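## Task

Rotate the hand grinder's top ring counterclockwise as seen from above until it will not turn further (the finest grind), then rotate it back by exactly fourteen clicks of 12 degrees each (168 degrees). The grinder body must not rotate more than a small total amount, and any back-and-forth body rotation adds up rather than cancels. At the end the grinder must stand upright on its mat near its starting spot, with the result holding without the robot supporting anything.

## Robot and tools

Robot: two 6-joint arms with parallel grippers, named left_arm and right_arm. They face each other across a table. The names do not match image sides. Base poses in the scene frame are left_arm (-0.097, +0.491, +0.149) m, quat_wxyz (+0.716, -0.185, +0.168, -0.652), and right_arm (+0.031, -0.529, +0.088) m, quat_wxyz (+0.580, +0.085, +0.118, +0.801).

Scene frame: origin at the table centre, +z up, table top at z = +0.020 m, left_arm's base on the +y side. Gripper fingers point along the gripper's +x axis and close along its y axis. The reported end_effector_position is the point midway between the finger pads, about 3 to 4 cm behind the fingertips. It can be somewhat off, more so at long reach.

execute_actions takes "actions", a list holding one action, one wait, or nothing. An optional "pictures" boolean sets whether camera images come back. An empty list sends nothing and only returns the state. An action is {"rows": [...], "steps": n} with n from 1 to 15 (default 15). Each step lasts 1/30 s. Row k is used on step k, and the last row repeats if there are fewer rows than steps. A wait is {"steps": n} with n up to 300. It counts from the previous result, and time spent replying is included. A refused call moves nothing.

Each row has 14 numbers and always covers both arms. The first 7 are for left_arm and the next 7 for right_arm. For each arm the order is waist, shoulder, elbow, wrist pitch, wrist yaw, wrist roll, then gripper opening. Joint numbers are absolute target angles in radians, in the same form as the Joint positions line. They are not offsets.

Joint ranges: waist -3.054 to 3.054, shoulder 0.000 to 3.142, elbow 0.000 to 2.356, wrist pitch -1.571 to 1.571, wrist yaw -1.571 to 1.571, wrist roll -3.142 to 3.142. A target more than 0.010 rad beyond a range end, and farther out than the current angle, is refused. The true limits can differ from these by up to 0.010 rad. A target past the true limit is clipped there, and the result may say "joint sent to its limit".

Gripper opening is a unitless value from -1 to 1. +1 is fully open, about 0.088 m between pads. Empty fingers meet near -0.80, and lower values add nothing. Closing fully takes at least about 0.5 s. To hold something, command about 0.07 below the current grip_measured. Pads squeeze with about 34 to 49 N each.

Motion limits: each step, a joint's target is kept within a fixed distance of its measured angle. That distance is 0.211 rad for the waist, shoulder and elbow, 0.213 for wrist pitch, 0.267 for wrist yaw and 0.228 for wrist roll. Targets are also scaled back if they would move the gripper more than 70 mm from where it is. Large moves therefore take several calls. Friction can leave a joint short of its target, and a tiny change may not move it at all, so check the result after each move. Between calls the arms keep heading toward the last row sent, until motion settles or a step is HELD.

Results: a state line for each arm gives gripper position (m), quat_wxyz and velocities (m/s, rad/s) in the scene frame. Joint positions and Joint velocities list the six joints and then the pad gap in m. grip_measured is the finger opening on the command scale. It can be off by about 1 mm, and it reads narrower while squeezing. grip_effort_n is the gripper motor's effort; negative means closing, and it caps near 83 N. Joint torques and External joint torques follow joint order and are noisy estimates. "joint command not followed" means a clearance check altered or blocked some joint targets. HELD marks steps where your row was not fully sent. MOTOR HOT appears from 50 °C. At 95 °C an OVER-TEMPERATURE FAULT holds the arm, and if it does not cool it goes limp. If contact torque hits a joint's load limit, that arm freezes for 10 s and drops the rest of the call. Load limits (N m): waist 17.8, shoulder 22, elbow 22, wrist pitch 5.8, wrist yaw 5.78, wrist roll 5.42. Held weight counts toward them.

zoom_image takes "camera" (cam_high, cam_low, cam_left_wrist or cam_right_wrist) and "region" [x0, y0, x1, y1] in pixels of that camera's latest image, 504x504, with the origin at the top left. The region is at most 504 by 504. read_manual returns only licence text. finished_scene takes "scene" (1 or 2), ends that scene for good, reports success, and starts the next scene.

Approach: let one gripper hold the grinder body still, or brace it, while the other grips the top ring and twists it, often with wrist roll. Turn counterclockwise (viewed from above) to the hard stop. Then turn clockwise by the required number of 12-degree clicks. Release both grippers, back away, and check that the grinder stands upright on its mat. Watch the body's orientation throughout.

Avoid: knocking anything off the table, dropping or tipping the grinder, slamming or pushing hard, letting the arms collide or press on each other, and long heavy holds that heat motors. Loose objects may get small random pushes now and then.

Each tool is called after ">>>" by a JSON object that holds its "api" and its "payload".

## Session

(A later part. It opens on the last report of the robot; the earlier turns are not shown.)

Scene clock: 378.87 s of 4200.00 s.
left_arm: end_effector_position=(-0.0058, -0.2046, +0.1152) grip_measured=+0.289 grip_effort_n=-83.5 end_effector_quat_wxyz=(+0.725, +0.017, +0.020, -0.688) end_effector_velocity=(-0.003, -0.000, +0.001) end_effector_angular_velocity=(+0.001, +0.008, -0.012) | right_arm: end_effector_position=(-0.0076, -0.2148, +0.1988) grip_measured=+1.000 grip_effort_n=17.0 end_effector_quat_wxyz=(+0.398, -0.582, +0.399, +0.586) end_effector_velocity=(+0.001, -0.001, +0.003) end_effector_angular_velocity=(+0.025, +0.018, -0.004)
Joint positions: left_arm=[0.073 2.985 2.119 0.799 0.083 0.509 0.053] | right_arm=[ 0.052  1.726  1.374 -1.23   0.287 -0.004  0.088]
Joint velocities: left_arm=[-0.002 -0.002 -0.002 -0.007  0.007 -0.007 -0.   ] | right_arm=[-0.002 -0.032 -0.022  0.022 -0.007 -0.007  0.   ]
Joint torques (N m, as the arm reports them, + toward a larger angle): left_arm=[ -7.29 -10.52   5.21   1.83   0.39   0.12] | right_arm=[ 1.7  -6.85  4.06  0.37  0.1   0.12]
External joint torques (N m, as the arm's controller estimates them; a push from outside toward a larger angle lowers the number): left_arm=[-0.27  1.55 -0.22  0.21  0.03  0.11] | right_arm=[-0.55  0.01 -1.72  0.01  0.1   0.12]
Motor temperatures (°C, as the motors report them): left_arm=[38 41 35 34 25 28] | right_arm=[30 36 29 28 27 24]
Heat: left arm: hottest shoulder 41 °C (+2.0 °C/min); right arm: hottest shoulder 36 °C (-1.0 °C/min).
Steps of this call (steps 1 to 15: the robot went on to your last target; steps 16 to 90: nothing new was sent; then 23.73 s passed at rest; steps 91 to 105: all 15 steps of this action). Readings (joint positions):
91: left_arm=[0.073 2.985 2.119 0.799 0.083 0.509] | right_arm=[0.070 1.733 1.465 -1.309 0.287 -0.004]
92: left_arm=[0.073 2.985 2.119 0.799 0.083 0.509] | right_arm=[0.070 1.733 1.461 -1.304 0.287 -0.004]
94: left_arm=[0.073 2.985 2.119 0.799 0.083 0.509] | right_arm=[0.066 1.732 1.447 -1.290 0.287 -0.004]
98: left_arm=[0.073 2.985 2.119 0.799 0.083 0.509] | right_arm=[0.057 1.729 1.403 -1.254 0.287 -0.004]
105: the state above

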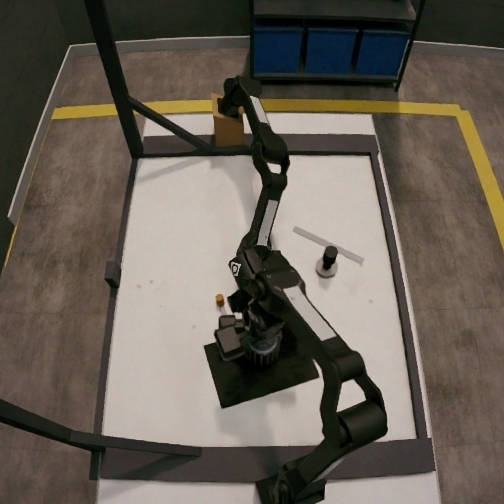

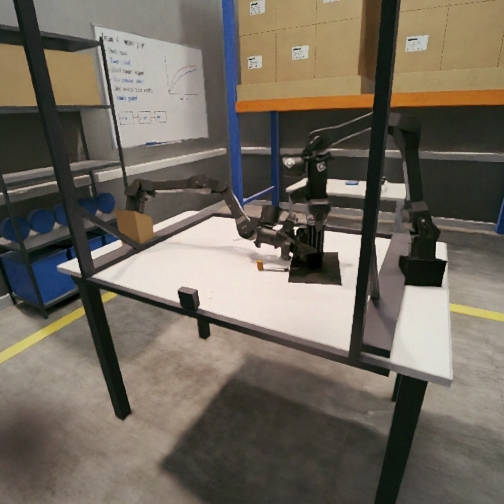

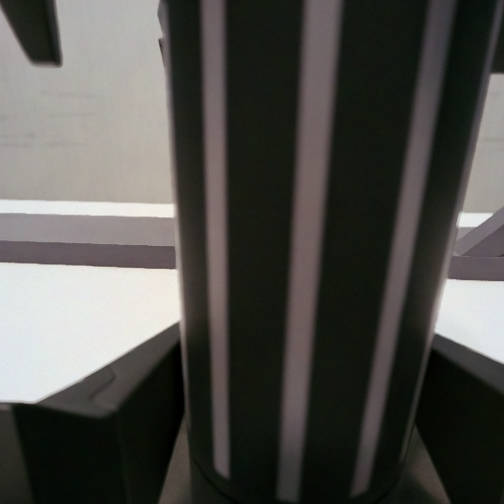

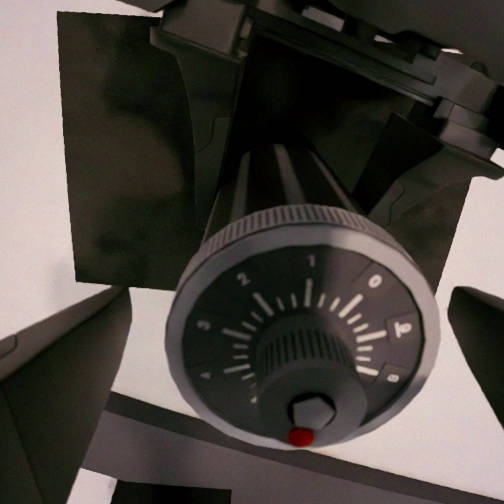

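>>> {"api": "execute_actions", "payload": {"actions": []}}

Scene clock: 397.17 s of 4200.00 s.
left_arm: end_effector_position=(-0.0058, -0.2046, +0.1152) grip_measured=+0.289 grip_effort_n=-83.5 end_effector_quat_wxyz=(+0.725, +0.017, +0.020, -0.688) end_effector_velocity=(-0.004, -0.000, -0.002) end_effector_angular_velocity=(+0.014, +0.011, -0.019) | right_arm: end_effector_position=(-0.0075, -0.2146, +0.1990) grip_measured=+1.000 grip_effort_n=17.0 end_effector_quat_wxyz=(+0.399, -0.581, +0.399, +0.587) end_effector_velocity=(-0.000, -0.006, -0.000) end_effector_angular_velocity=(-0.028, +0.013, -0.003)
Joint positions: left_arm=[0.073 2.985 2.119 0.799 0.083 0.509 0.053] | right_arm=[ 0.051  1.723  1.372 -1.227  0.287 -0.004  0.088]
Joint velocities: left_arm=[-0.002 -0.002 -0.002 -0.022  0.007 -0.007 -0.   ] | right_arm=[-0.002 -0.002 -0.002 -0.022 -0.022  0.007  0.   ]
Joint torques (N m, as the arm reports them, + toward a larger angle): left_arm=[ -7.36 -10.53   5.21   1.83   0.41   0.11] | right_arm=[ 1.67 -6.77  4.39  0.36  0.06  0.12]
External joint torques (N m, as the arm's controller estimates them; a push from outside toward a larger angle lowers the number): left_arm=[-0.35  1.55 -0.22  0.22  0.05  0.1 ] | right_arm=[-0.56  0.   -1.32  0.03  0.08  0.12]
Motor temperatures (°C, as the motors report them): left_arm=[38 41 35 34 25 28] | right_arm=[30 38 29 27 27 24]
Heat: left arm: hottest shoulder 41 °C (+1.0 °C/min); right arm: hottest shoulder 38 °C (+1.0 °C/min).
Steps of this call (steps 1 to 15: the robot went on to your last target; steps 16 to 90: nothing new was sent; then 15.30 s passed at rest). Readings (joint positions):
1: left_arm=[0.073 2.985 2.119 0.799 0.083 0.509] | right_arm=[0.052 1.725 1.373 -1.229 0.287 -0.004]
2: left_arm=[0.073 2.985 2.119 0.799 0.083 0.509] | right_arm=[0.052 1.724 1.373 -1.228 0.287 -0.004]
4: left_arm=[0.073 2.985 2.119 0.799 0.083 0.509] | right_arm=[0.052 1.724 1.373 -1.228 0.287 -0.004]
8: left_arm=[0.073 2.985 2.119 0.799 0.083 0.509] | right_arm=[0.051 1.723 1.372 -1.227 0.287 -0.004]
90: the state above
All arms were judged still, so your last target was given up. Only a new action makes them travel on or press farther. Fingers that are still opening or closing keep moving.

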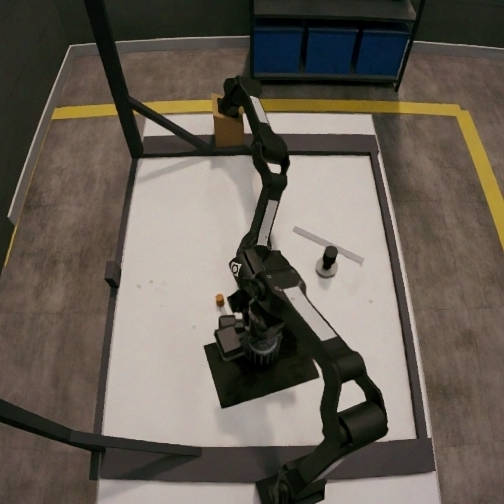

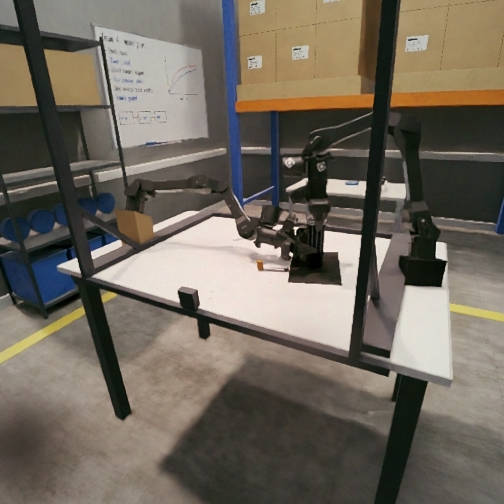

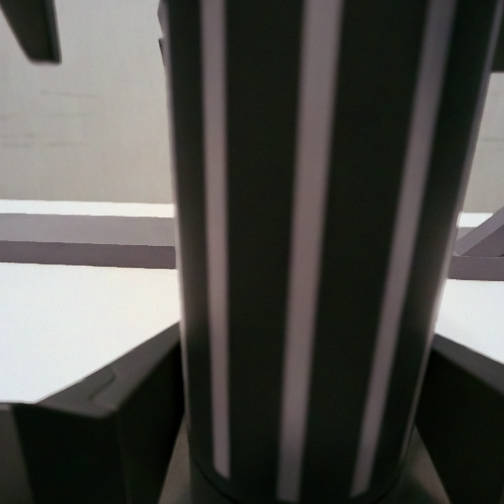

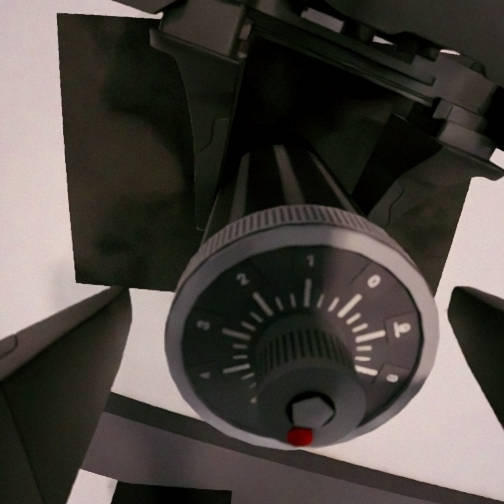

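>>> {"api": "execute_actions", "payload": {"actions": [{"rows": [[0.071,3.008,2.126,0.797,0.084,0.512,0.12,0.048,1.716,1.356,-1.2255,0.29,0.15,1],[0.071,3.008,2.126,0.797,0.084,0.512,0.12,0.048,1.716,1.356,-1.2255,0.29,0.3,1],[0.071,3.008,2.126,0.797,0.084,0.512,0.12,0.048,1.716,1.356,-1.2255,0.29,0.42,1],[0.071,3.008,2.126,0.797,0.084,0.512,0.12,0.048,1.716,1.356,-1.2255,0.29,0.54,1],[0.071,3.008,2.126,0.797,0.084,0.512,0.12,0.048,1.716,1.356,-1.2255,0.29,0.66,1],[0.071,3.008,2.126,0.797,0.084,0.512,0.12,0.048,1.716,1.356,-1.2255,0.29,0.78,1],[0.071,3.008,2.126,0.797,0.084,0.512,0.12,0.048,1.716,1.356,-1.2255,0.29,0.9,1],[0.071,3.008,2.126,0.797,0.084,0.512,0.12,0.048,1.716,1.356,-1.2255,0.29,1.0,1],[0.071,3.008,2.126,0.797,0.084,0.512,0.12,0.048,1.716,1.356,-1.2255,0.29,1.1,1],[0.071,3.008,2.126,0.797,0.084,0.512,0.12,0.048,1.716,1.356,-1.2255,0.29,1.2,1],[0.071,3.008,2.126,0.797,0.084,0.512,0.12,0.048,1.716,1.356,-1.2255,0.29,1.3,1],[0.071,3.008,2.126,0.797,0.084,0.512,0.12,0.048,1.716,1.356,-1.2255,0.29,1.4,1]], "steps": 15}]}}

Scene clock: 410.40 s of 4200.00 s.
left_arm: end_effector_position=(-0.0058, -0.2046, +0.1152) grip_measured=+0.289 grip_effort_n=-83.5 end_effector_quat_wxyz=(+0.725, +0.017, +0.020, -0.688) end_effector_velocity=(-0.001, +0.001, +0.000) end_effector_angular_velocity=(+0.001, -0.008, +0.005) | right_arm: end_effector_position=(-0.0075, -0.2146, +0.1990) grip_measured=+1.000 grip_effort_n=16.0 end_effector_quat_wxyz=(+0.603, -0.365, +0.605, +0.370) end_effector_velocity=(+0.002, -0.004, +0.002) end_effector_angular_velocity=(-0.027, +0.012, -1.764)
Joint positions: left_arm=[0.073 2.985 2.119 0.799 0.083 0.509 0.053] | right_arm=[ 0.051  1.723  1.372 -1.227  0.287  0.846  0.088]
Joint velocities: left_arm=[-0.002 -0.002 -0.007  0.007 -0.007  0.007 -0.   ] | right_arm=[-0.002 -0.007  0.002 -0.022 -0.007  1.766  0.   ]
Joint torques (N m, as the arm reports them, + toward a larger angle): left_arm=[ -7.32 -10.47   5.2    1.82   0.4    0.11] | right_arm=[ 1.67 -6.68  4.34  0.33  0.12  0.13]
External joint torques (N m, as the arm's controller estimates them; a push from outside toward a larger angle lowers the number): left_arm=[-0.3   1.5  -0.16  0.23  0.04  0.1 ] | right_arm=[-0.6   0.13 -1.39  0.    0.08  0.13]
Motor temperatures (°C, as the motors report them): left_arm=[39 42 35 34 25 28] | right_arm=[30 38 29 27 27 24]
Heat: left arm: hottest shoulder 42 °C (+2.0 °C/min); right arm: hottest shoulder 38 °C (+1.0 °C/min).
Steps of this call (steps 1 to 90: nothing new was sent; then 9.73 s passed at rest; steps 91 to 105: all 15 steps of this action). Readings (joint positions):
91: left_arm=[0.073 2.985 2.119 0.799 0.083 0.509] | right_arm=[0.051 1.723 1.372 -1.227 0.287 0.025]
92: left_arm=[0.073 2.985 2.119 0.799 0.083 0.509] | right_arm=[0.051 1.723 1.372 -1.227 0.287 0.083]
94: left_arm=[0.073 2.985 2.119 0.799 0.083 0.509] | right_arm=[0.051 1.723 1.372 -1.227 0.287 0.202]
98: left_arm=[0.073 2.985 2.119 0.799 0.083 0.509] | right_arm=[0.051 1.723 1.372 -1.227 0.287 0.437]
105: the state above

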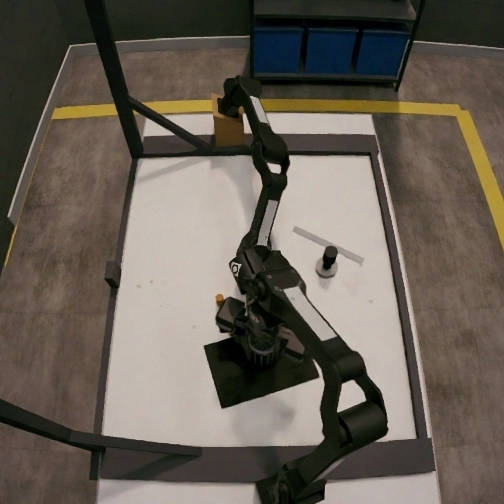

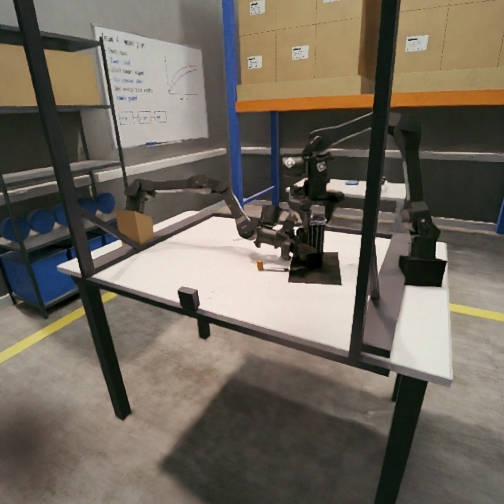

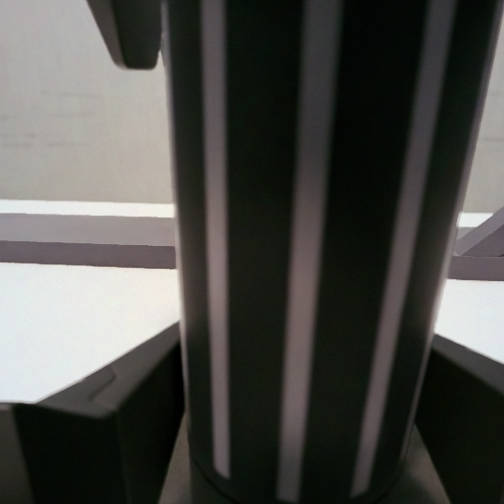

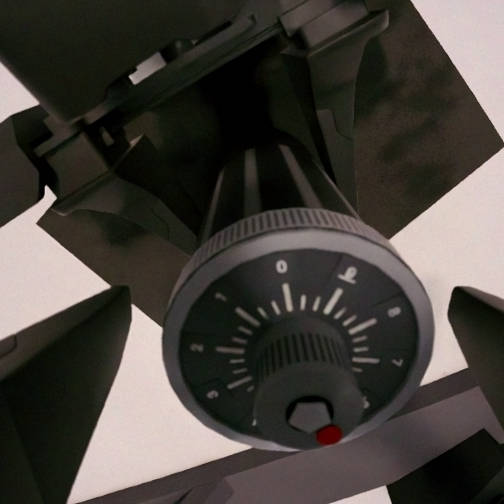

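>>> {"api": "execute_actions", "payload": {"actions": [{"rows": [[0.071,3.008,2.126,0.797,0.084,0.512,0.12,0.048,1.716,1.356,-1.2255,0.29,1.4,1],[0.071,3.008,2.126,0.797,0.084,0.512,0.12,0.048,1.716,1.356,-1.2255,0.29,1.4,0.9],[0.071,3.008,2.126,0.797,0.084,0.512,0.12,0.048,1.716,1.356,-1.2255,0.29,1.4,0.8],[0.071,3.008,2.126,0.797,0.084,0.512,0.12,0.048,1.716,1.356,-1.2255,0.29,1.4,0.7]], "steps": 15}]}}

>>> {"api": "execute_actions", "payload": {"actions": [{"rows": [[0.071,3.008,2.126,0.797,0.084,0.512,0.12,0.048,1.716,1.356,-1.2255,0.29,1.4,0.65],[0.071,3.008,2.126,0.797,0.084,0.512,0.12,0.048,1.716,1.356,-1.2255,0.29,1.4,0.62]], "steps": 15}]}}

Scene clock: 423.53 s of 4200.00 s.
left_arm: end_effector_position=(-0.0058, -0.2046, +0.1152) grip_measured=+0.289 grip_effort_n=-83.5 end_effector_quat_wxyz=(+0.725, +0.017, +0.020, -0.688) end_effector_velocity=(-0.004, +0.001, -0.005) end_effector_angular_velocity=(+0.025, +0.011, -0.008) | right_arm: end_effector_position=(-0.0075, -0.2146, +0.1990) grip_measured=+0.709 grip_effort_n=-17.0 end_effector_quat_wxyz=(+0.679, -0.187, +0.683, +0.192) end_effector_velocity=(+0.000, -0.002, -0.000) end_effector_angular_velocity=(-0.010, +0.004, +0.007)
Joint positions: left_arm=[0.073 2.985 2.119 0.799 0.083 0.509 0.053] | right_arm=[ 0.051  1.723  1.372 -1.227  0.287  1.396  0.074]
Joint velocities: left_arm=[-0.002 -0.002 -0.007 -0.022 -0.007 -0.007 -0.   ] | right_arm=[-0.002 -0.002 -0.002 -0.007 -0.007 -0.007 -0.003]
Joint torques (N m, as the arm reports them, + toward a larger angle): left_arm=[ -7.37 -10.5    5.16   1.82   0.4    0.1 ] | right_arm=[ 1.59 -6.72  4.21  0.32  0.15  0.14]
External joint torques (N m, as the arm's controller estimates them; a push from outside toward a larger angle lowers the number): left_arm=[-0.37  1.42 -0.18  0.24  0.04  0.09] | right_arm=[-0.68  0.05 -1.55 -0.02  0.1   0.14]
Motor temperatures (°C, as the motors report them): left_arm=[39 42 35 34 25 28] | right_arm=[30 38 29 27 27 24]
Heat: left arm: hottest shoulder 42 °C (+1.0 °C/min); right arm: hottest shoulder 38 °C (+2.0 °C/min).
Steps of this call (steps 1 to 45: the robot went on to your last target; steps 46 to 110: nothing new was sent; then 8.97 s passed at rest; steps 111 to 125: all 15 steps of this action). Readings (joint positions):
111: left_arm=[0.073 2.985 2.119 0.799 0.083 0.509] | right_arm=[0.051 1.723 1.372 -1.227 0.287 1.396]
112: left_arm=[0.073 2.985 2.119 0.799 0.083 0.509] | right_arm=[0.051 1.723 1.372 -1.227 0.287 1.396]
114: left_arm=[0.073 2.985 2.119 0.799 0.083 0.509] | right_arm=[0.051 1.723 1.372 -1.227 0.287 1.396]
118: left_arm=[0.073 2.985 2.119 0.799 0.083 0.509] | right_arm=[0.051 1.723 1.372 -1.227 0.287 1.396]
125: the state above

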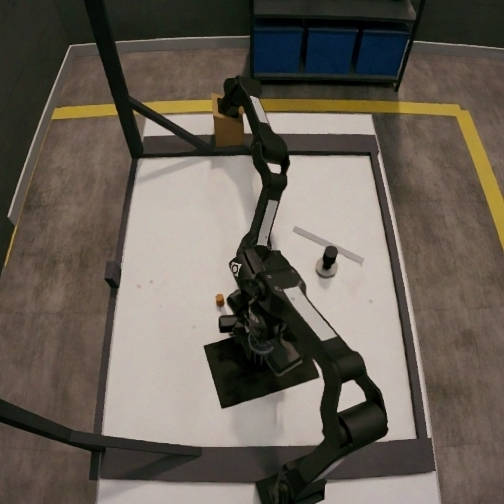

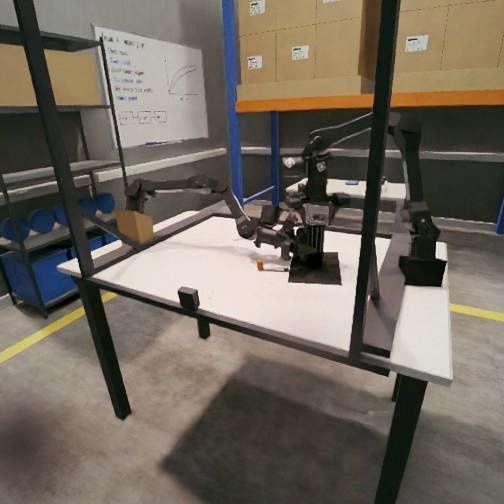

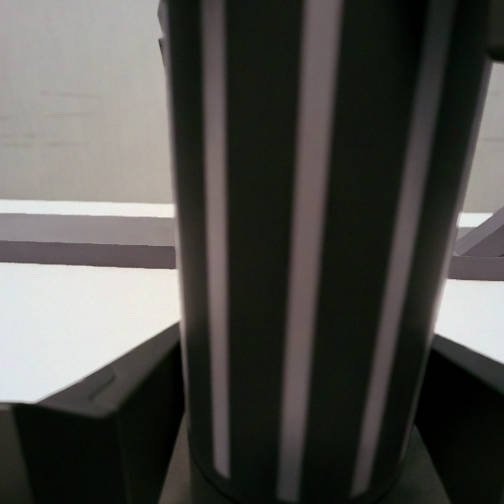

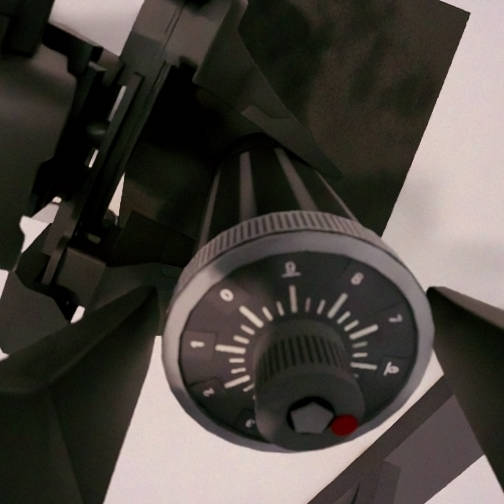

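Scene clock: 424.03 s of 4200.00 s.
left_arm: end_effector_position=(-0.0058, -0.2046, +0.1152) grip_measured=+0.289 grip_effort_n=-83.5 end_effector_quat_wxyz=(+0.725, +0.017, +0.020, -0.688) end_effector_velocity=(+0.001, +0.000, -0.002) end_effector_angular_velocity=(+0.016, +0.008, +0.014) | right_arm: end_effector_position=(-0.0075, -0.2147, +0.1989) grip_measured=+0.624 grip_effort_n=-17.0 end_effector_quat_wxyz=(+0.679, -0.187, +0.683, +0.192) end_effector_velocity=(-0.000, -0.006, -0.000) end_effector_angular_velocity=(-0.028, +0.013, +0.011)
Joint positions: left_arm=[0.073 2.985 2.119 0.799 0.083 0.509 0.053] | right_arm=[ 0.051  1.723  1.371 -1.227  0.287  1.396  0.07 ]
Joint velocities: left_arm=[-0.002 -0.002 -0.002 -0.007 -0.022 -0.007 -0.   ] | right_arm=[-0.002 -0.002 -0.002 -0.022 -0.022 -0.007 -0.   ]
Joint torques (N m, as the arm reports them, + toward a larger angle): left_arm=[ -7.32 -10.53   5.23   1.82   0.39   0.11] | right_arm=[ 1.62 -6.76  4.36  0.34  0.15  0.15]
External joint torques (N m, as the arm's controller estimates them; a push from outside toward a larger angle lowers the number): left_arm=[-0.36  1.54 -0.19  0.21  0.05  0.1 ] | right_arm=[-0.63 -0.05 -1.3   0.04  0.09  0.15]
Motor temperatures (°C, as the motors report them): left_arm=[39 42 35 34 25 28] | right_arm=[30 38 29 27 27 24]
Heat: left arm: hottest shoulder 42 °C (+1.0 °C/min); right arm: hottest shoulder 38 °C (+2.0 °C/min).
Steps of this call (steps 1 to 15: all 15 steps of this action). Readings (joint positions):
1: left_arm=[0.073 2.985 2.119 0.799 0.083 0.509] | right_arm=[0.051 1.723 1.371 -1.227 0.287 1.396]
2: left_arm=[0.073 2.985 2.119 0.799 0.083 0.509] | right_arm=[0.051 1.723 1.371 -1.227 0.287 1.396]
4: left_arm=[0.073 2.985 2.119 0.799 0.083 0.509] | right_arm=[0.051 1.723 1.371 -1.227 0.287 1.396]
8: left_arm=[0.073 2.985 2.119 0.799 0.083 0.509] | right_arm=[0.051 1.723 1.371 -1.227 0.287 1.396]
15: the state above

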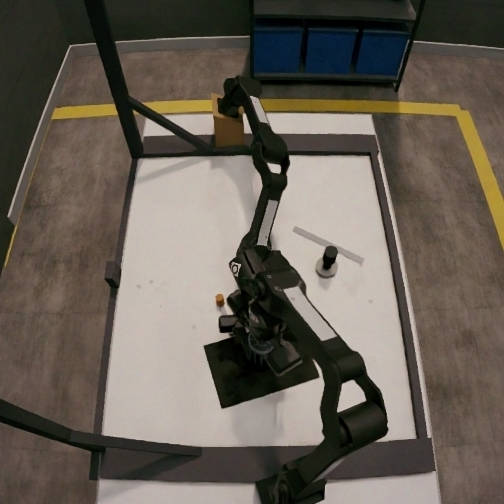

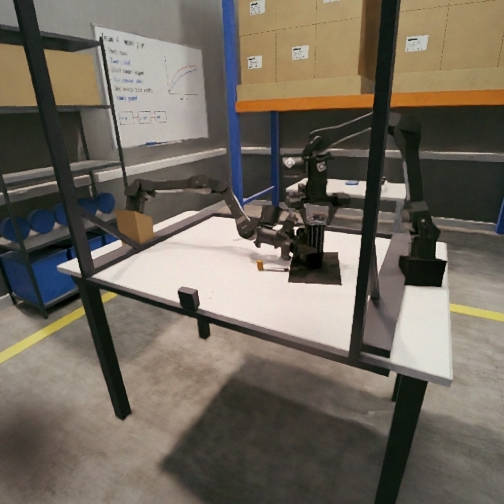

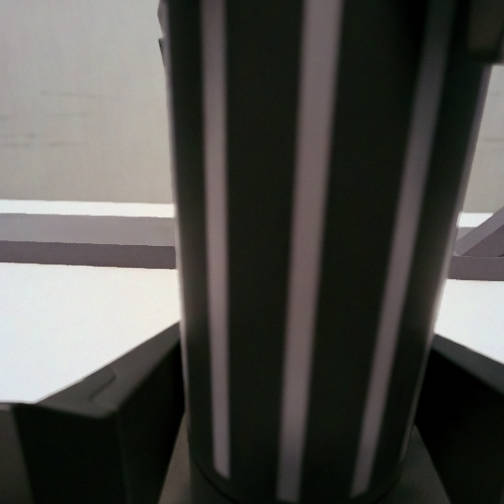

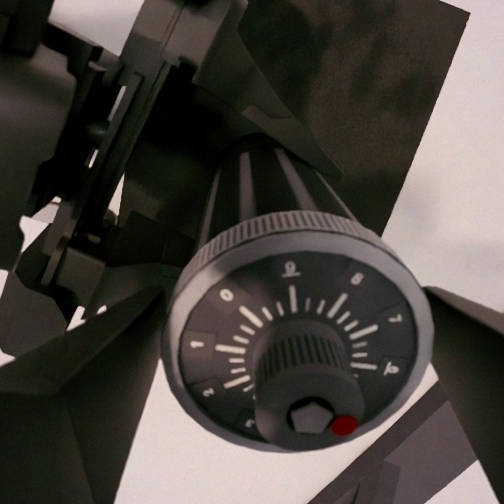

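>>> {"api": "execute_actions", "payload": {"actions": [{"rows": [[0.071,3.008,2.126,0.797,0.084,0.512,0.12,0.048,1.716,1.356,-1.2255,0.29,1.4,0.6],[0.071,3.008,2.126,0.797,0.084,0.512,0.12,0.048,1.716,1.356,-1.2255,0.29,1.4,0.59],[0.071,3.008,2.126,0.797,0.084,0.512,0.12,0.048,1.716,1.356,-1.2255,0.29,1.4,0.58],[0.071,3.008,2.126,0.797,0.084,0.512,0.12,0.048,1.716,1.356,-1.2255,0.29,1.4,0.57],[0.071,3.008,2.126,0.797,0.084,0.512,0.12,0.048,1.716,1.356,-1.2255,0.29,1.4,0.56],[0.071,3.008,2.126,0.797,0.084,0.512,0.12,0.048,1.716,1.356,-1.2255,0.29,1.4,0.55],[0.071,3.008,2.126,0.797,0.084,0.512,0.12,0.048,1.716,1.356,-1.2255,0.29,1.4,0.54],[0.071,3.008,2.126,0.797,0.084,0.512,0.12,0.048,1.716,1.356,-1.2255,0.29,1.4,0.53],[0.071,3.008,2.126,0.797,0.084,0.512,0.12,0.048,1.716,1.356,-1.2255,0.29,1.4,0.52]], "steps": 15}]}}

Scene clock: 431.83 s of 4200.00 s.
left_arm: end_effector_position=(-0.0058, -0.2046, +0.1152) grip_measured=+0.289 grip_effort_n=-83.5 end_effector_quat_wxyz=(+0.725, +0.017, +0.020, -0.688) end_effector_velocity=(+0.001, +0.001, +0.003) end_effector_angular_velocity=(-0.013, +0.004, +0.013) | right_arm: end_effector_position=(-0.0075, -0.2147, +0.1989) grip_measured=+0.527 grip_effort_n=-17.0 end_effector_quat_wxyz=(+0.679, -0.187, +0.683, +0.192) end_effector_velocity=(+0.004, -0.004, -0.000) end_effector_angular_velocity=(-0.018, -0.015, +0.011)
Joint positions: left_arm=[0.073 2.985 2.119 0.799 0.083 0.509 0.053] | right_arm=[ 0.051  1.723  1.371 -1.227  0.287  1.396  0.065]
Joint velocities: left_arm=[-0.002 -0.002 -0.007  0.022 -0.007 -0.007  0.   ] | right_arm=[-0.002 -0.002 -0.002 -0.022  0.007 -0.007 -0.002]
Joint torques (N m, as the arm reports them, + toward a larger angle): left_arm=[ -7.32 -10.49   5.22   1.82   0.39   0.11] | right_arm=[ 1.66 -6.66  4.31  0.32  0.15  0.14]
External joint torques (N m, as the arm's controller estimates them; a push from outside toward a larger angle lowers the number): left_arm=[-0.33  1.52 -0.16  0.22  0.03  0.1 ] | right_arm=[-0.57  0.07 -1.34  0.03  0.08  0.14]
Motor temperatures (°C, as the motors report them): left_arm=[39 42 35 34 25 28] | right_arm=[30 39 29 27 27 24]
Heat: left arm: hottest shoulder 42 °C (+1.0 °C/min); right arm: hottest shoulder 39 °C (+3.0 °C/min).
Steps of this call (steps 1 to 15: the robot went on to your last target; steps 16 to 90: nothing new was sent; then 4.30 s passed at rest; steps 91 to 105: all 15 steps of this action). Readings (joint positions):
91: left_arm=[0.073 2.985 2.119 0.799 0.083 0.509] | right_arm=[0.051 1.723 1.371 -1.227 0.287 1.396]
92: left_arm=[0.073 2.985 2.119 0.799 0.083 0.509] | right_arm=[0.051 1.723 1.371 -1.227 0.287 1.396]
94: left_arm=[0.073 2.985 2.119 0.799 0.083 0.509] | right_arm=[0.051 1.723 1.371 -1.227 0.287 1.396]
98: left_arm=[0.073 2.985 2.119 0.799 0.083 0.509] | right_arm=[0.051 1.723 1.371 -1.227 0.287 1.396]
105: the state above

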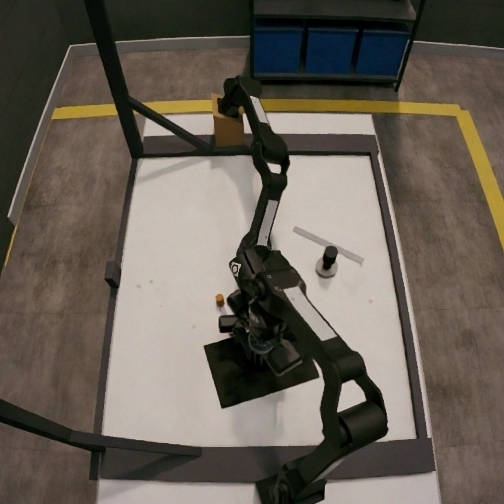

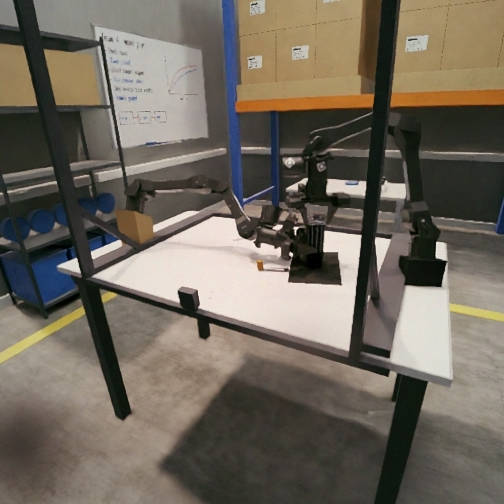

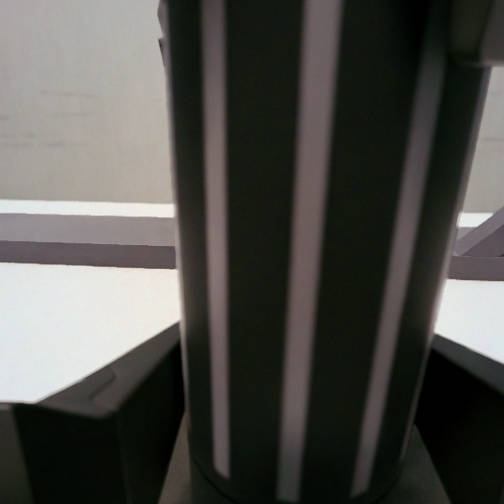

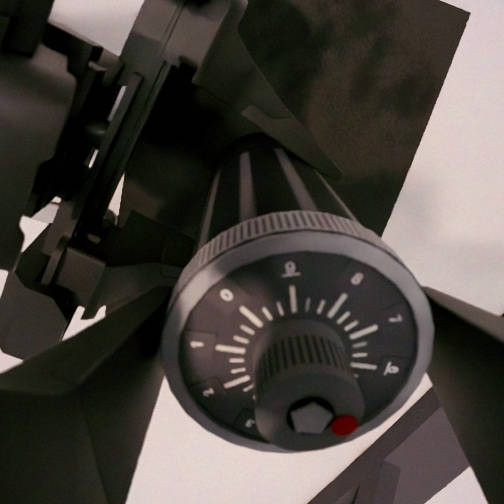

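>>> {"api": "execute_actions", "payload": {"actions": [{"rows": [[0.071,3.008,2.126,0.797,0.084,0.512,0.12,0.048,1.716,1.356,-1.2255,0.29,1.4,0.51],[0.071,3.008,2.126,0.797,0.084,0.512,0.12,0.048,1.716,1.356,-1.2255,0.29,1.4,0.50],[0.071,3.008,2.126,0.797,0.084,0.512,0.12,0.048,1.716,1.356,-1.2255,0.29,1.4,0.49],[0.071,3.008,2.126,0.797,0.084,0.512,0.12,0.048,1.716,1.356,-1.2255,0.29,1.4,0.48],[0.071,3.008,2.126,0.797,0.084,0.512,0.12,0.048,1.716,1.356,-1.2255,0.29,1.4,0.47],[0.071,3.008,2.126,0.797,0.084,0.512,0.12,0.048,1.716,1.356,-1.2255,0.29,1.4,0.46],[0.071,3.008,2.126,0.797,0.084,0.512,0.12,0.048,1.716,1.356,-1.2255,0.29,1.4,0.45],[0.071,3.008,2.126,0.797,0.084,0.512,0.12,0.048,1.716,1.356,-1.2255,0.29,1.4,0.44],[0.071,3.008,2.126,0.797,0.084,0.512,0.12,0.048,1.716,1.356,-1.2255,0.29,1.4,0.43]], "steps": 15}], "pictures": false}}

Scene clock: 438.67 s of 4200.00 s.
left_arm: end_effector_position=(-0.0057, -0.2047, +0.1155) grip_measured=+0.289 grip_effort_n=-83.5 end_effector_quat_wxyz=(+0.725, +0.017, +0.020, -0.688) end_effector_velocity=(-0.001, +0.000, -0.001) end_effector_angular_velocity=(+0.008, +0.008, +0.001) | right_arm: end_effector_position=(-0.0078, -0.2140, +0.1989) grip_measured=+0.438 grip_effort_n=-21.6 end_effector_quat_wxyz=(+0.679, -0.186, +0.683, +0.193) end_effector_velocity=(-0.001, -0.003, +0.001) end_effector_angular_velocity=(-0.011, +0.019, +0.006)
Joint positions: left_arm=[0.073 2.985 2.12  0.799 0.083 0.509 0.053] | right_arm=[ 0.051  1.723  1.371 -1.224  0.287  1.396  0.06 ]
Joint velocities: left_arm=[-0.002 -0.002 -0.002 -0.007 -0.007 -0.007 -0.   ] | right_arm=[-0.002 -0.007 -0.002 -0.007 -0.022 -0.007 -0.002]
Joint torques (N m, as the arm reports them, + toward a larger angle): left_arm=[ -7.35 -10.48   5.18   1.82   0.39   0.11] | right_arm=[ 1.77 -6.74  4.22  0.09  0.16  0.15]
External joint torques (N m, as the arm's controller estimates them; a push from outside toward a larger angle lowers the number): left_arm=[-0.36  1.55 -0.23  0.22  0.04  0.1 ] | right_arm=[-0.48  0.04 -1.51 -0.23  0.1   0.15]
Motor temperatures (°C, as the motors report them): left_arm=[39 42 35 34 25 28] | right_arm=[30 39 29 27 27 24]
Heat: left arm: hottest shoulder 42 °C (+1.0 °C/min); right arm: hottest shoulder 39 °C (+3.0 °C/min).
Steps of this call (steps 1 to 15: the robot went on to your last target; steps 16 to 90: nothing new was sent; then 3.33 s passed at rest; steps 91 to 105: all 15 steps of this action). Readings (joint positions):
91: left_arm=[0.073 2.985 2.119 0.799 0.083 0.509] | right_arm=[0.051 1.723 1.371 -1.227 0.287 1.396]
92: left_arm=[0.073 2.985 2.119 0.799 0.083 0.509] | right_arm=[0.051 1.723 1.371 -1.227 0.287 1.396]
94: left_arm=[0.073 2.985 2.119 0.799 0.083 0.509] | right_arm=[0.051 1.723 1.371 -1.227 0.287 1.396]
98: left_arm=[0.073 2.985 2.119 0.799 0.083 0.509] | right_arm=[0.051 1.723 1.371 -1.225 0.287 1.396]
105: the state above

One finger is touching. Continue.

>>> {"api": "execute_actions", "payload": {"actions": [{"rows": [[0.071,3.008,2.126,0.797,0.084,0.512,0.12,0.048,1.716,1.356,-1.2255,0.29,1.4,0.42],[0.071,3.008,2.126,0.797,0.084,0.512,0.12,0.048,1.716,1.356,-1.2255,0.29,1.4,0.41],[0.071,3.008,2.126,0.797,0.084,0.512,0.12,0.048,1.716,1.356,-1.2255,0.29,1.4,0.40],[0.071,3.008,2.126,0.797,0.084,0.512,0.12,0.048,1.716,1.356,-1.2255,0.29,1.4,0.39],[0.071,3.008,2.126,0.797,0.084,0.512,0.12,0.048,1.716,1.356,-1.2255,0.29,1.4,0.38],[0.071,3.008,2.126,0.797,0.084,0.512,0.12,0.048,1.716,1.356,-1.2255,0.29,1.4,0.37]], "steps": 15}]}}

Scene clock: 443.47 s of 4200.00 s.
left_arm: end_effector_position=(-0.0057, -0.2047, +0.1155) grip_measured=+0.289 grip_effort_n=-83.5 end_effector_quat_wxyz=(+0.725, +0.017, +0.020, -0.688) end_effector_velocity=(+0.003, -0.000, +0.001) end_effector_angular_velocity=(+0.011, +0.007, +0.016) | right_arm: end_effector_position=(-0.0078, -0.2140, +0.1989) grip_measured=+0.397 grip_effort_n=-83.5 end_effector_quat_wxyz=(+0.679, -0.186, +0.683, +0.193) end_effector_velocity=(+0.002, -0.002, -0.001) end_effector_angular_velocity=(-0.011, +0.003, +0.017)
Joint positions: left_arm=[0.073 2.985 2.12  0.799 0.083 0.509 0.053] | right_arm=[ 0.051  1.723  1.371 -1.224  0.287  1.396  0.058]
Joint velocities: left_arm=[-0.002 -0.007 -0.002 -0.007 -0.022 -0.007 -0.   ] | right_arm=[-0.007 -0.002 -0.002 -0.007 -0.007 -0.022 -0.   ]
Joint torques (N m, as the arm reports them, + toward a larger angle): left_arm=[ -7.36 -10.49   5.09   1.82   0.4    0.11] | right_arm=[ 1.7  -6.85  4.37  0.05  0.14  0.13]
External joint torques (N m, as the arm's controller estimates them; a push from outside toward a larger angle lowers the number): left_arm=[-0.38  1.6  -0.35  0.21  0.04  0.1 ] | right_arm=[-0.52 -0.12 -1.35 -0.27  0.08  0.13]
Motor temperatures (°C, as the motors report them): left_arm=[39 42 35 34 25 28] | right_arm=[30 39 29 27 27 24]
Heat: left arm: hottest shoulder 42 °C (+1.0 °C/min); right arm: hottest shoulder 39 °C (+2.0 °C/min).
Steps of this call (steps 1 to 15: the robot went on to your last target; steps 16 to 90: nothing new was sent; then 1.30 s passed at rest; steps 91 to 105: all 15 steps of this action). Readings (joint positions):
91: left_arm=[0.073 2.985 2.120 0.799 0.083 0.509] | right_arm=[0.051 1.723 1.371 -1.224 0.287 1.396]
92: left_arm=[0.073 2.985 2.120 0.799 0.083 0.509] | right_arm=[0.051 1.723 1.371 -1.224 0.287 1.396]
94: left_arm=[0.073 2.985 2.120 0.799 0.083 0.509] | right_arm=[0.051 1.723 1.371 -1.224 0.287 1.396]
98: left_arm=[0.073 2.985 2.120 0.799 0.083 0.509] | right_arm=[0.051 1.723 1.371 -1.224 0.287 1.396]
105: the state above

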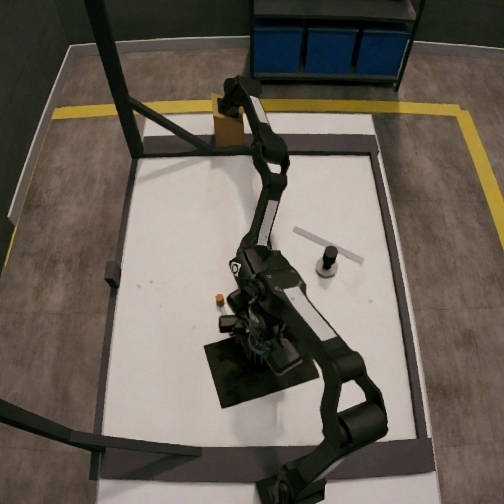

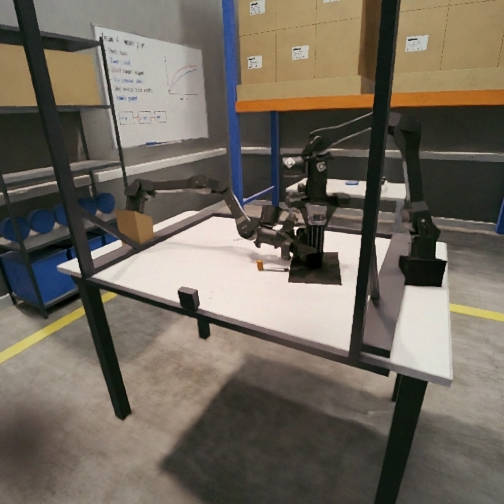

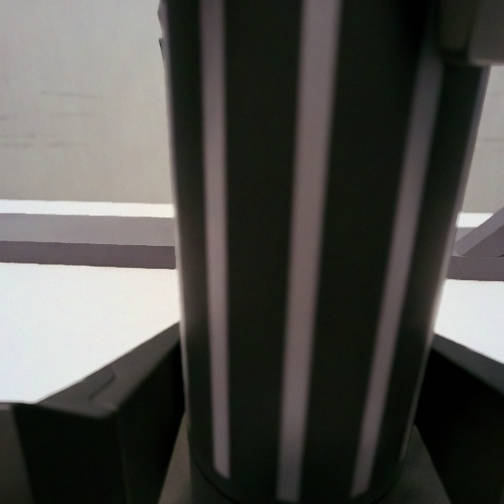

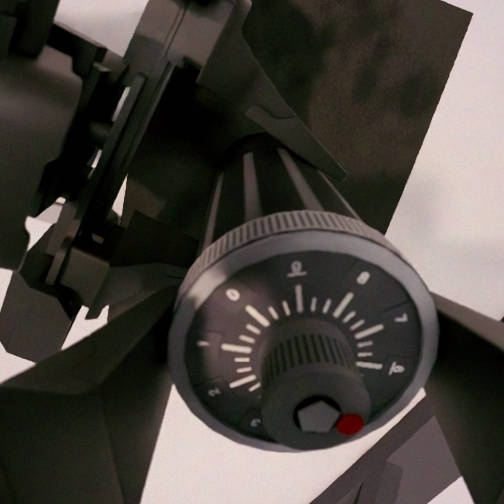

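>>> {"api": "execute_actions", "payload": {"actions": [{"rows": [[0.071,3.008,2.126,0.797,0.084,0.512,0.12,0.048,1.716,1.356,-1.2255,0.29,1.4,0.385],[0.071,3.008,2.126,0.797,0.084,0.512,0.12,0.048,1.716,1.356,-1.2255,0.29,1.4,0.385],[0.071,3.008,2.126,0.797,0.084,0.512,0.12,0.048,1.716,1.356,-1.2255,0.29,1.37,0.385],[0.071,3.008,2.126,0.797,0.084,0.512,0.12,0.048,1.716,1.356,-1.2255,0.29,1.34,0.385],[0.071,3.008,2.126,0.797,0.084,0.512,0.12,0.048,1.716,1.356,-1.2255,0.29,1.31,0.385],[0.071,3.008,2.126,0.797,0.084,0.512,0.12,0.048,1.716,1.356,-1.2255,0.29,1.28,0.385],[0.071,3.008,2.126,0.797,0.084,0.512,0.12,0.048,1.716,1.356,-1.2255,0.29,1.25,0.385],[0.071,3.008,2.126,0.797,0.084,0.512,0.12,0.048,1.716,1.356,-1.2255,0.29,1.22,0.385],[0.071,3.008,2.126,0.797,0.084,0.512,0.12,0.048,1.716,1.356,-1.2255,0.29,1.19,0.385],[0.071,3.008,2.126,0.797,0.084,0.512,0.12,0.048,1.716,1.356,-1.2255,0.29,1.16,0.385],[0.071,3.008,2.126,0.797,0.084,0.512,0.12,0.048,1.716,1.356,-1.2255,0.29,1.13,0.385],[0.071,3.008,2.126,0.797,0.084,0.512,0.12,0.048,1.716,1.356,-1.2255,0.29,1.10,0.385]], "steps": 15}]}}

Scene clock: 451.80 s of 4200.00 s.
left_arm: end_effector_position=(-0.0056, -0.2047, +0.1155) grip_measured=+0.289 grip_effort_n=-83.5 end_effector_quat_wxyz=(+0.725, +0.017, +0.020, -0.688) end_effector_velocity=(-0.003, +0.000, -0.003) end_effector_angular_velocity=(+0.013, -0.006, -0.002) | right_arm: end_effector_position=(-0.0076, -0.2142, +0.1990) grip_measured=+0.397 grip_effort_n=-62.6 end_effector_quat_wxyz=(+0.650, -0.273, +0.652, +0.280) end_effector_velocity=(-0.000, -0.003, -0.001) end_effector_angular_velocity=(-0.014, +0.015, +0.310)
Joint positions: left_arm=[0.073 2.985 2.12  0.799 0.083 0.508 0.053] | right_arm=[ 0.051  1.723  1.371 -1.225  0.288  1.136  0.058]
Joint velocities: left_arm=[-0.002  0.002 -0.002 -0.007 -0.007  0.007 -0.   ] | right_arm=[-0.007 -0.002 -0.002 -0.007 -0.022 -0.315 -0.   ]
Joint torques (N m, as the arm reports them, + toward a larger angle): left_arm=[ -7.34 -10.48   5.11   1.86   0.4    0.14] | right_arm=[ 1.59 -6.82  4.43  0.18  0.1  -0.07]
External joint torques (N m, as the arm's controller estimates them; a push from outside toward a larger angle lowers the number): left_arm=[-0.34  1.44 -0.24  0.27  0.04  0.13] | right_arm=[-0.65 -0.05 -1.27 -0.13  0.06 -0.06]
Motor temperatures (°C, as the motors report them): left_arm=[40 43 35 34 25 28] | right_arm=[30 39 29 27 27 24]
Heat: left arm: hottest shoulder 43 °C (+2.0 °C/min); right arm: hottest shoulder 39 °C (+2.0 °C/min).
Steps of this call (steps 1 to 15: the robot went on to your last target; steps 16 to 90: nothing new was sent; then 4.83 s passed at rest; steps 91 to 105: all 15 steps of this action). Readings (joint positions):
91: left_arm=[0.073 2.985 2.120 0.799 0.083 0.509] | right_arm=[0.051 1.723 1.371 -1.224 0.287 1.396]
92: left_arm=[0.073 2.985 2.120 0.799 0.083 0.509] | right_arm=[0.051 1.723 1.371 -1.224 0.287 1.396]
94: left_arm=[0.073 2.985 2.120 0.799 0.083 0.509] | right_arm=[0.051 1.723 1.371 -1.224 0.287 1.384]
98: left_arm=[0.073 2.985 2.120 0.799 0.083 0.509] | right_arm=[0.051 1.723 1.371 -1.224 0.287 1.296]
105: the state above

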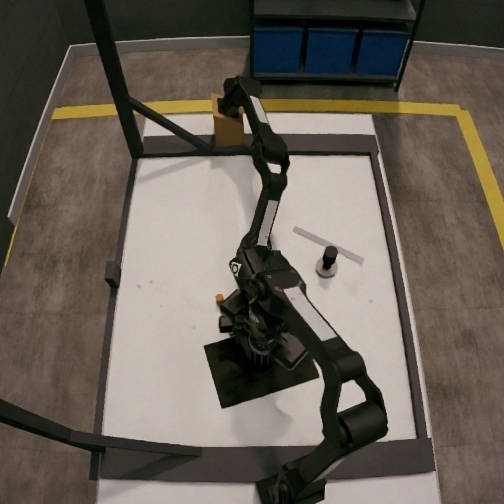

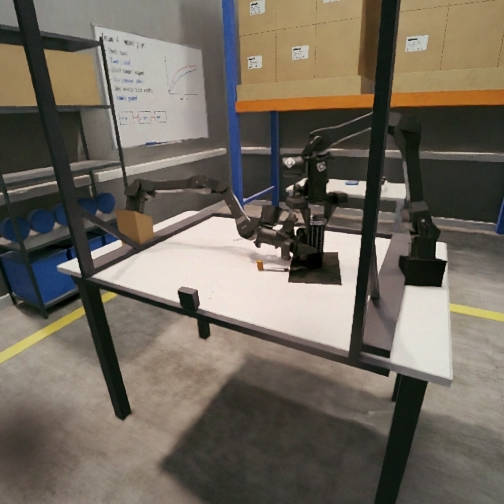

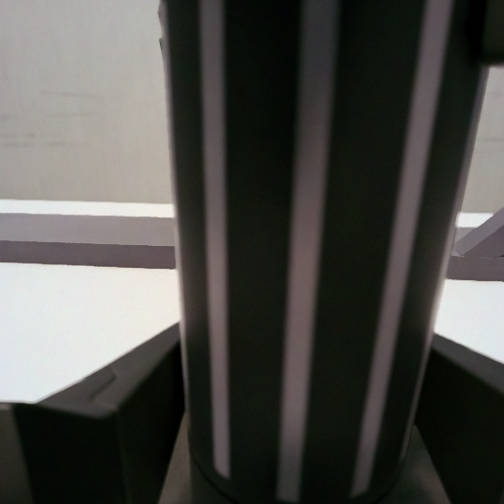

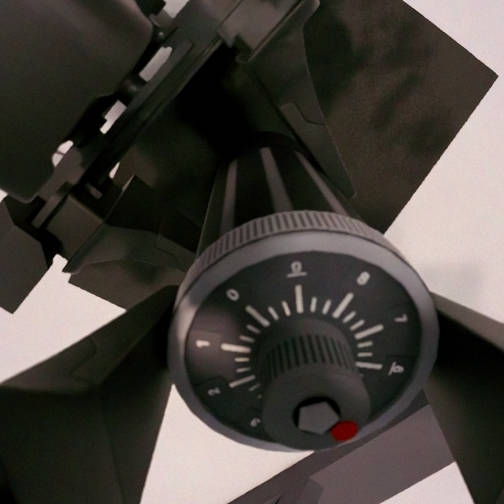

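>>> {"api": "execute_actions", "payload": {"actions": [{"rows": [[0.071,3.008,2.126,0.797,0.084,0.512,0.12,0.048,1.716,1.356,-1.2255,0.29,1.07,0.388],[0.071,3.008,2.126,0.797,0.084,0.512,0.12,0.048,1.716,1.356,-1.2255,0.29,1.04,0.388],[0.071,3.008,2.126,0.797,0.084,0.512,0.12,0.048,1.716,1.356,-1.2255,0.29,1.01,0.388],[0.071,3.008,2.126,0.797,0.084,0.512,0.12,0.048,1.716,1.356,-1.2255,0.29,0.98,0.388],[0.071,3.008,2.126,0.797,0.084,0.512,0.12,0.048,1.716,1.356,-1.2255,0.29,0.95,0.388],[0.071,3.008,2.126,0.797,0.084,0.512,0.12,0.048,1.716,1.356,-1.2255,0.29,0.92,0.388],[0.071,3.008,2.126,0.797,0.084,0.512,0.12,0.048,1.716,1.356,-1.2255,0.29,0.89,0.388],[0.071,3.008,2.126,0.797,0.084,0.512,0.12,0.048,1.716,1.356,-1.2255,0.29,0.86,0.388],[0.071,3.008,2.126,0.797,0.084,0.512,0.12,0.048,1.716,1.356,-1.2255,0.29,0.83,0.388],[0.071,3.008,2.126,0.797,0.084,0.512,0.12,0.048,1.716,1.356,-1.2255,0.29,0.80,0.388],[0.071,3.008,2.126,0.797,0.084,0.512,0.12,0.048,1.716,1.356,-1.2255,0.29,0.77,0.388],[0.071,3.008,2.126,0.797,0.084,0.512,0.12,0.048,1.716,1.356,-1.2255,0.29,0.74,0.388],[0.071,3.008,2.126,0.797,0.084,0.512,0.12,0.048,1.716,1.356,-1.2255,0.29,0.71,0.388],[0.071,3.008,2.126,0.797,0.084,0.512,0.12,0.048,1.716,1.356,-1.2255,0.29,0.68,0.388],[0.071,3.008,2.126,0.797,0.084,0.512,0.12,0.048,1.716,1.356,-1.2255,0.29,0.65,0.388]], "steps": 15}]}}

Scene clock: 465.73 s of 4200.00 s.
left_arm: end_effector_position=(-0.0053, -0.2047, +0.1154) grip_measured=+0.289 grip_effort_n=-83.5 end_effector_quat_wxyz=(+0.726, +0.016, +0.021, -0.688) end_effector_velocity=(-0.003, +0.000, -0.003) end_effector_angular_velocity=(+0.020, +0.025, -0.005) | right_arm: end_effector_position=(-0.0069, -0.2141, +0.1990) grip_measured=+0.397 grip_effort_n=-49.5 end_effector_quat_wxyz=(+0.585, -0.396, +0.583, +0.402) end_effector_velocity=(+0.001, -0.002, +0.000) end_effector_angular_velocity=(-0.001, -0.017, +0.876)
Joint positions: left_arm=[0.073 2.985 2.12  0.799 0.083 0.504 0.053] | right_arm=[ 0.051  1.723  1.371 -1.225  0.293  0.738  0.058]
Joint velocities: left_arm=[-0.002 -0.002 -0.002 -0.022 -0.007 -0.022 -0.   ] | right_arm=[ 0.002 -0.002 -0.002 -0.007  0.007 -0.872 -0.   ]
Joint torques (N m, as the arm reports them, + toward a larger angle): left_arm=[ -7.38 -10.49   5.09   1.86   0.43   0.23] | right_arm=[ 1.57 -7.19  4.22  0.23 -0.11 -0.14]
External joint torques (N m, as the arm's controller estimates them; a push from outside toward a larger angle lowers the number): left_arm=[-0.38  1.44 -0.26  0.28  0.07  0.21] | right_arm=[-0.69 -0.41 -1.55 -0.13 -0.13 -0.13]
Motor temperatures (°C, as the motors report them): left_arm=[40 43 35 34 25 28] | right_arm=[30 39 29 27 27 24]
Heat: left arm: hottest shoulder 43 °C (+1.0 °C/min); right arm: hottest shoulder 39 °C (+1.0 °C/min).
Steps of this call (steps 1 to 30: the robot went on to your last target; steps 31 to 90: nothing new was sent; then 10.43 s passed at rest; steps 91 to 105: all 15 steps of this action). Readings (joint positions):
91: left_arm=[0.073 2.985 2.120 0.799 0.083 0.508] | right_arm=[0.051 1.723 1.371 -1.225 0.288 1.098]
92: left_arm=[0.073 2.985 2.120 0.799 0.083 0.508] | right_arm=[0.051 1.723 1.371 -1.225 0.288 1.085]
94: left_arm=[0.073 2.985 2.120 0.799 0.083 0.508] | right_arm=[0.051 1.723 1.371 -1.225 0.289 1.046]
98: left_arm=[0.073 2.985 2.120 0.799 0.083 0.506] | right_arm=[0.051 1.723 1.371 -1.225 0.290 0.944]
105: the state above

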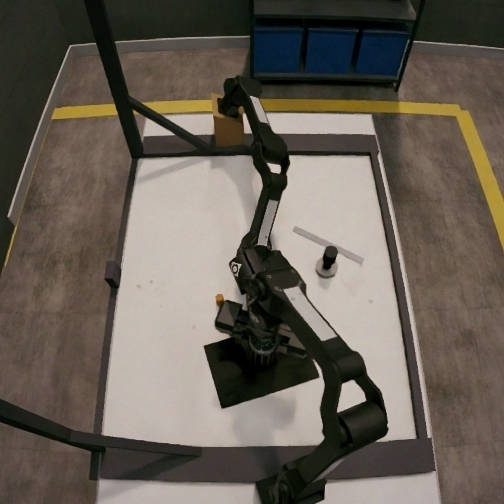

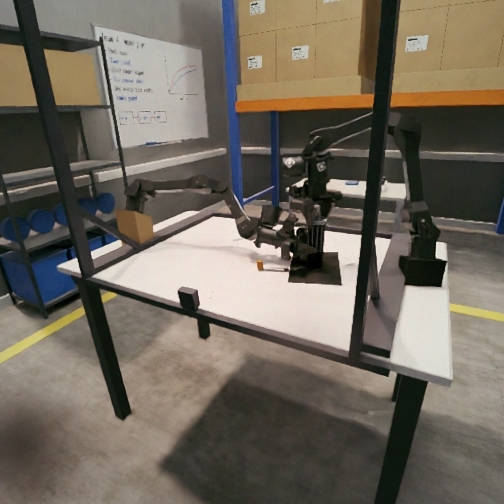

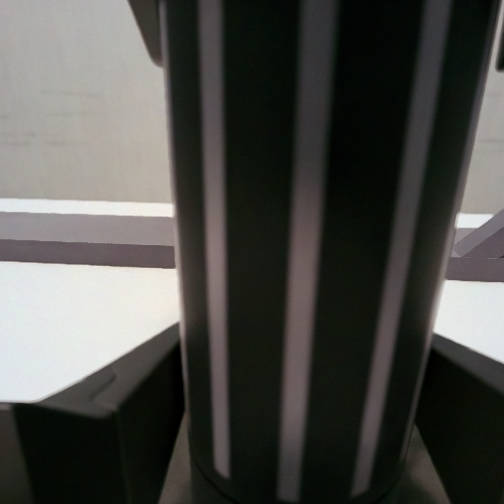

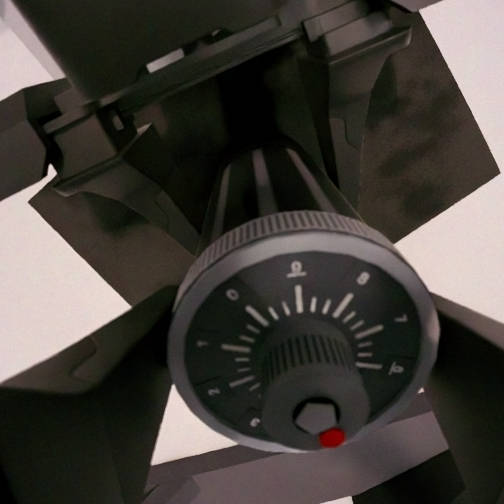

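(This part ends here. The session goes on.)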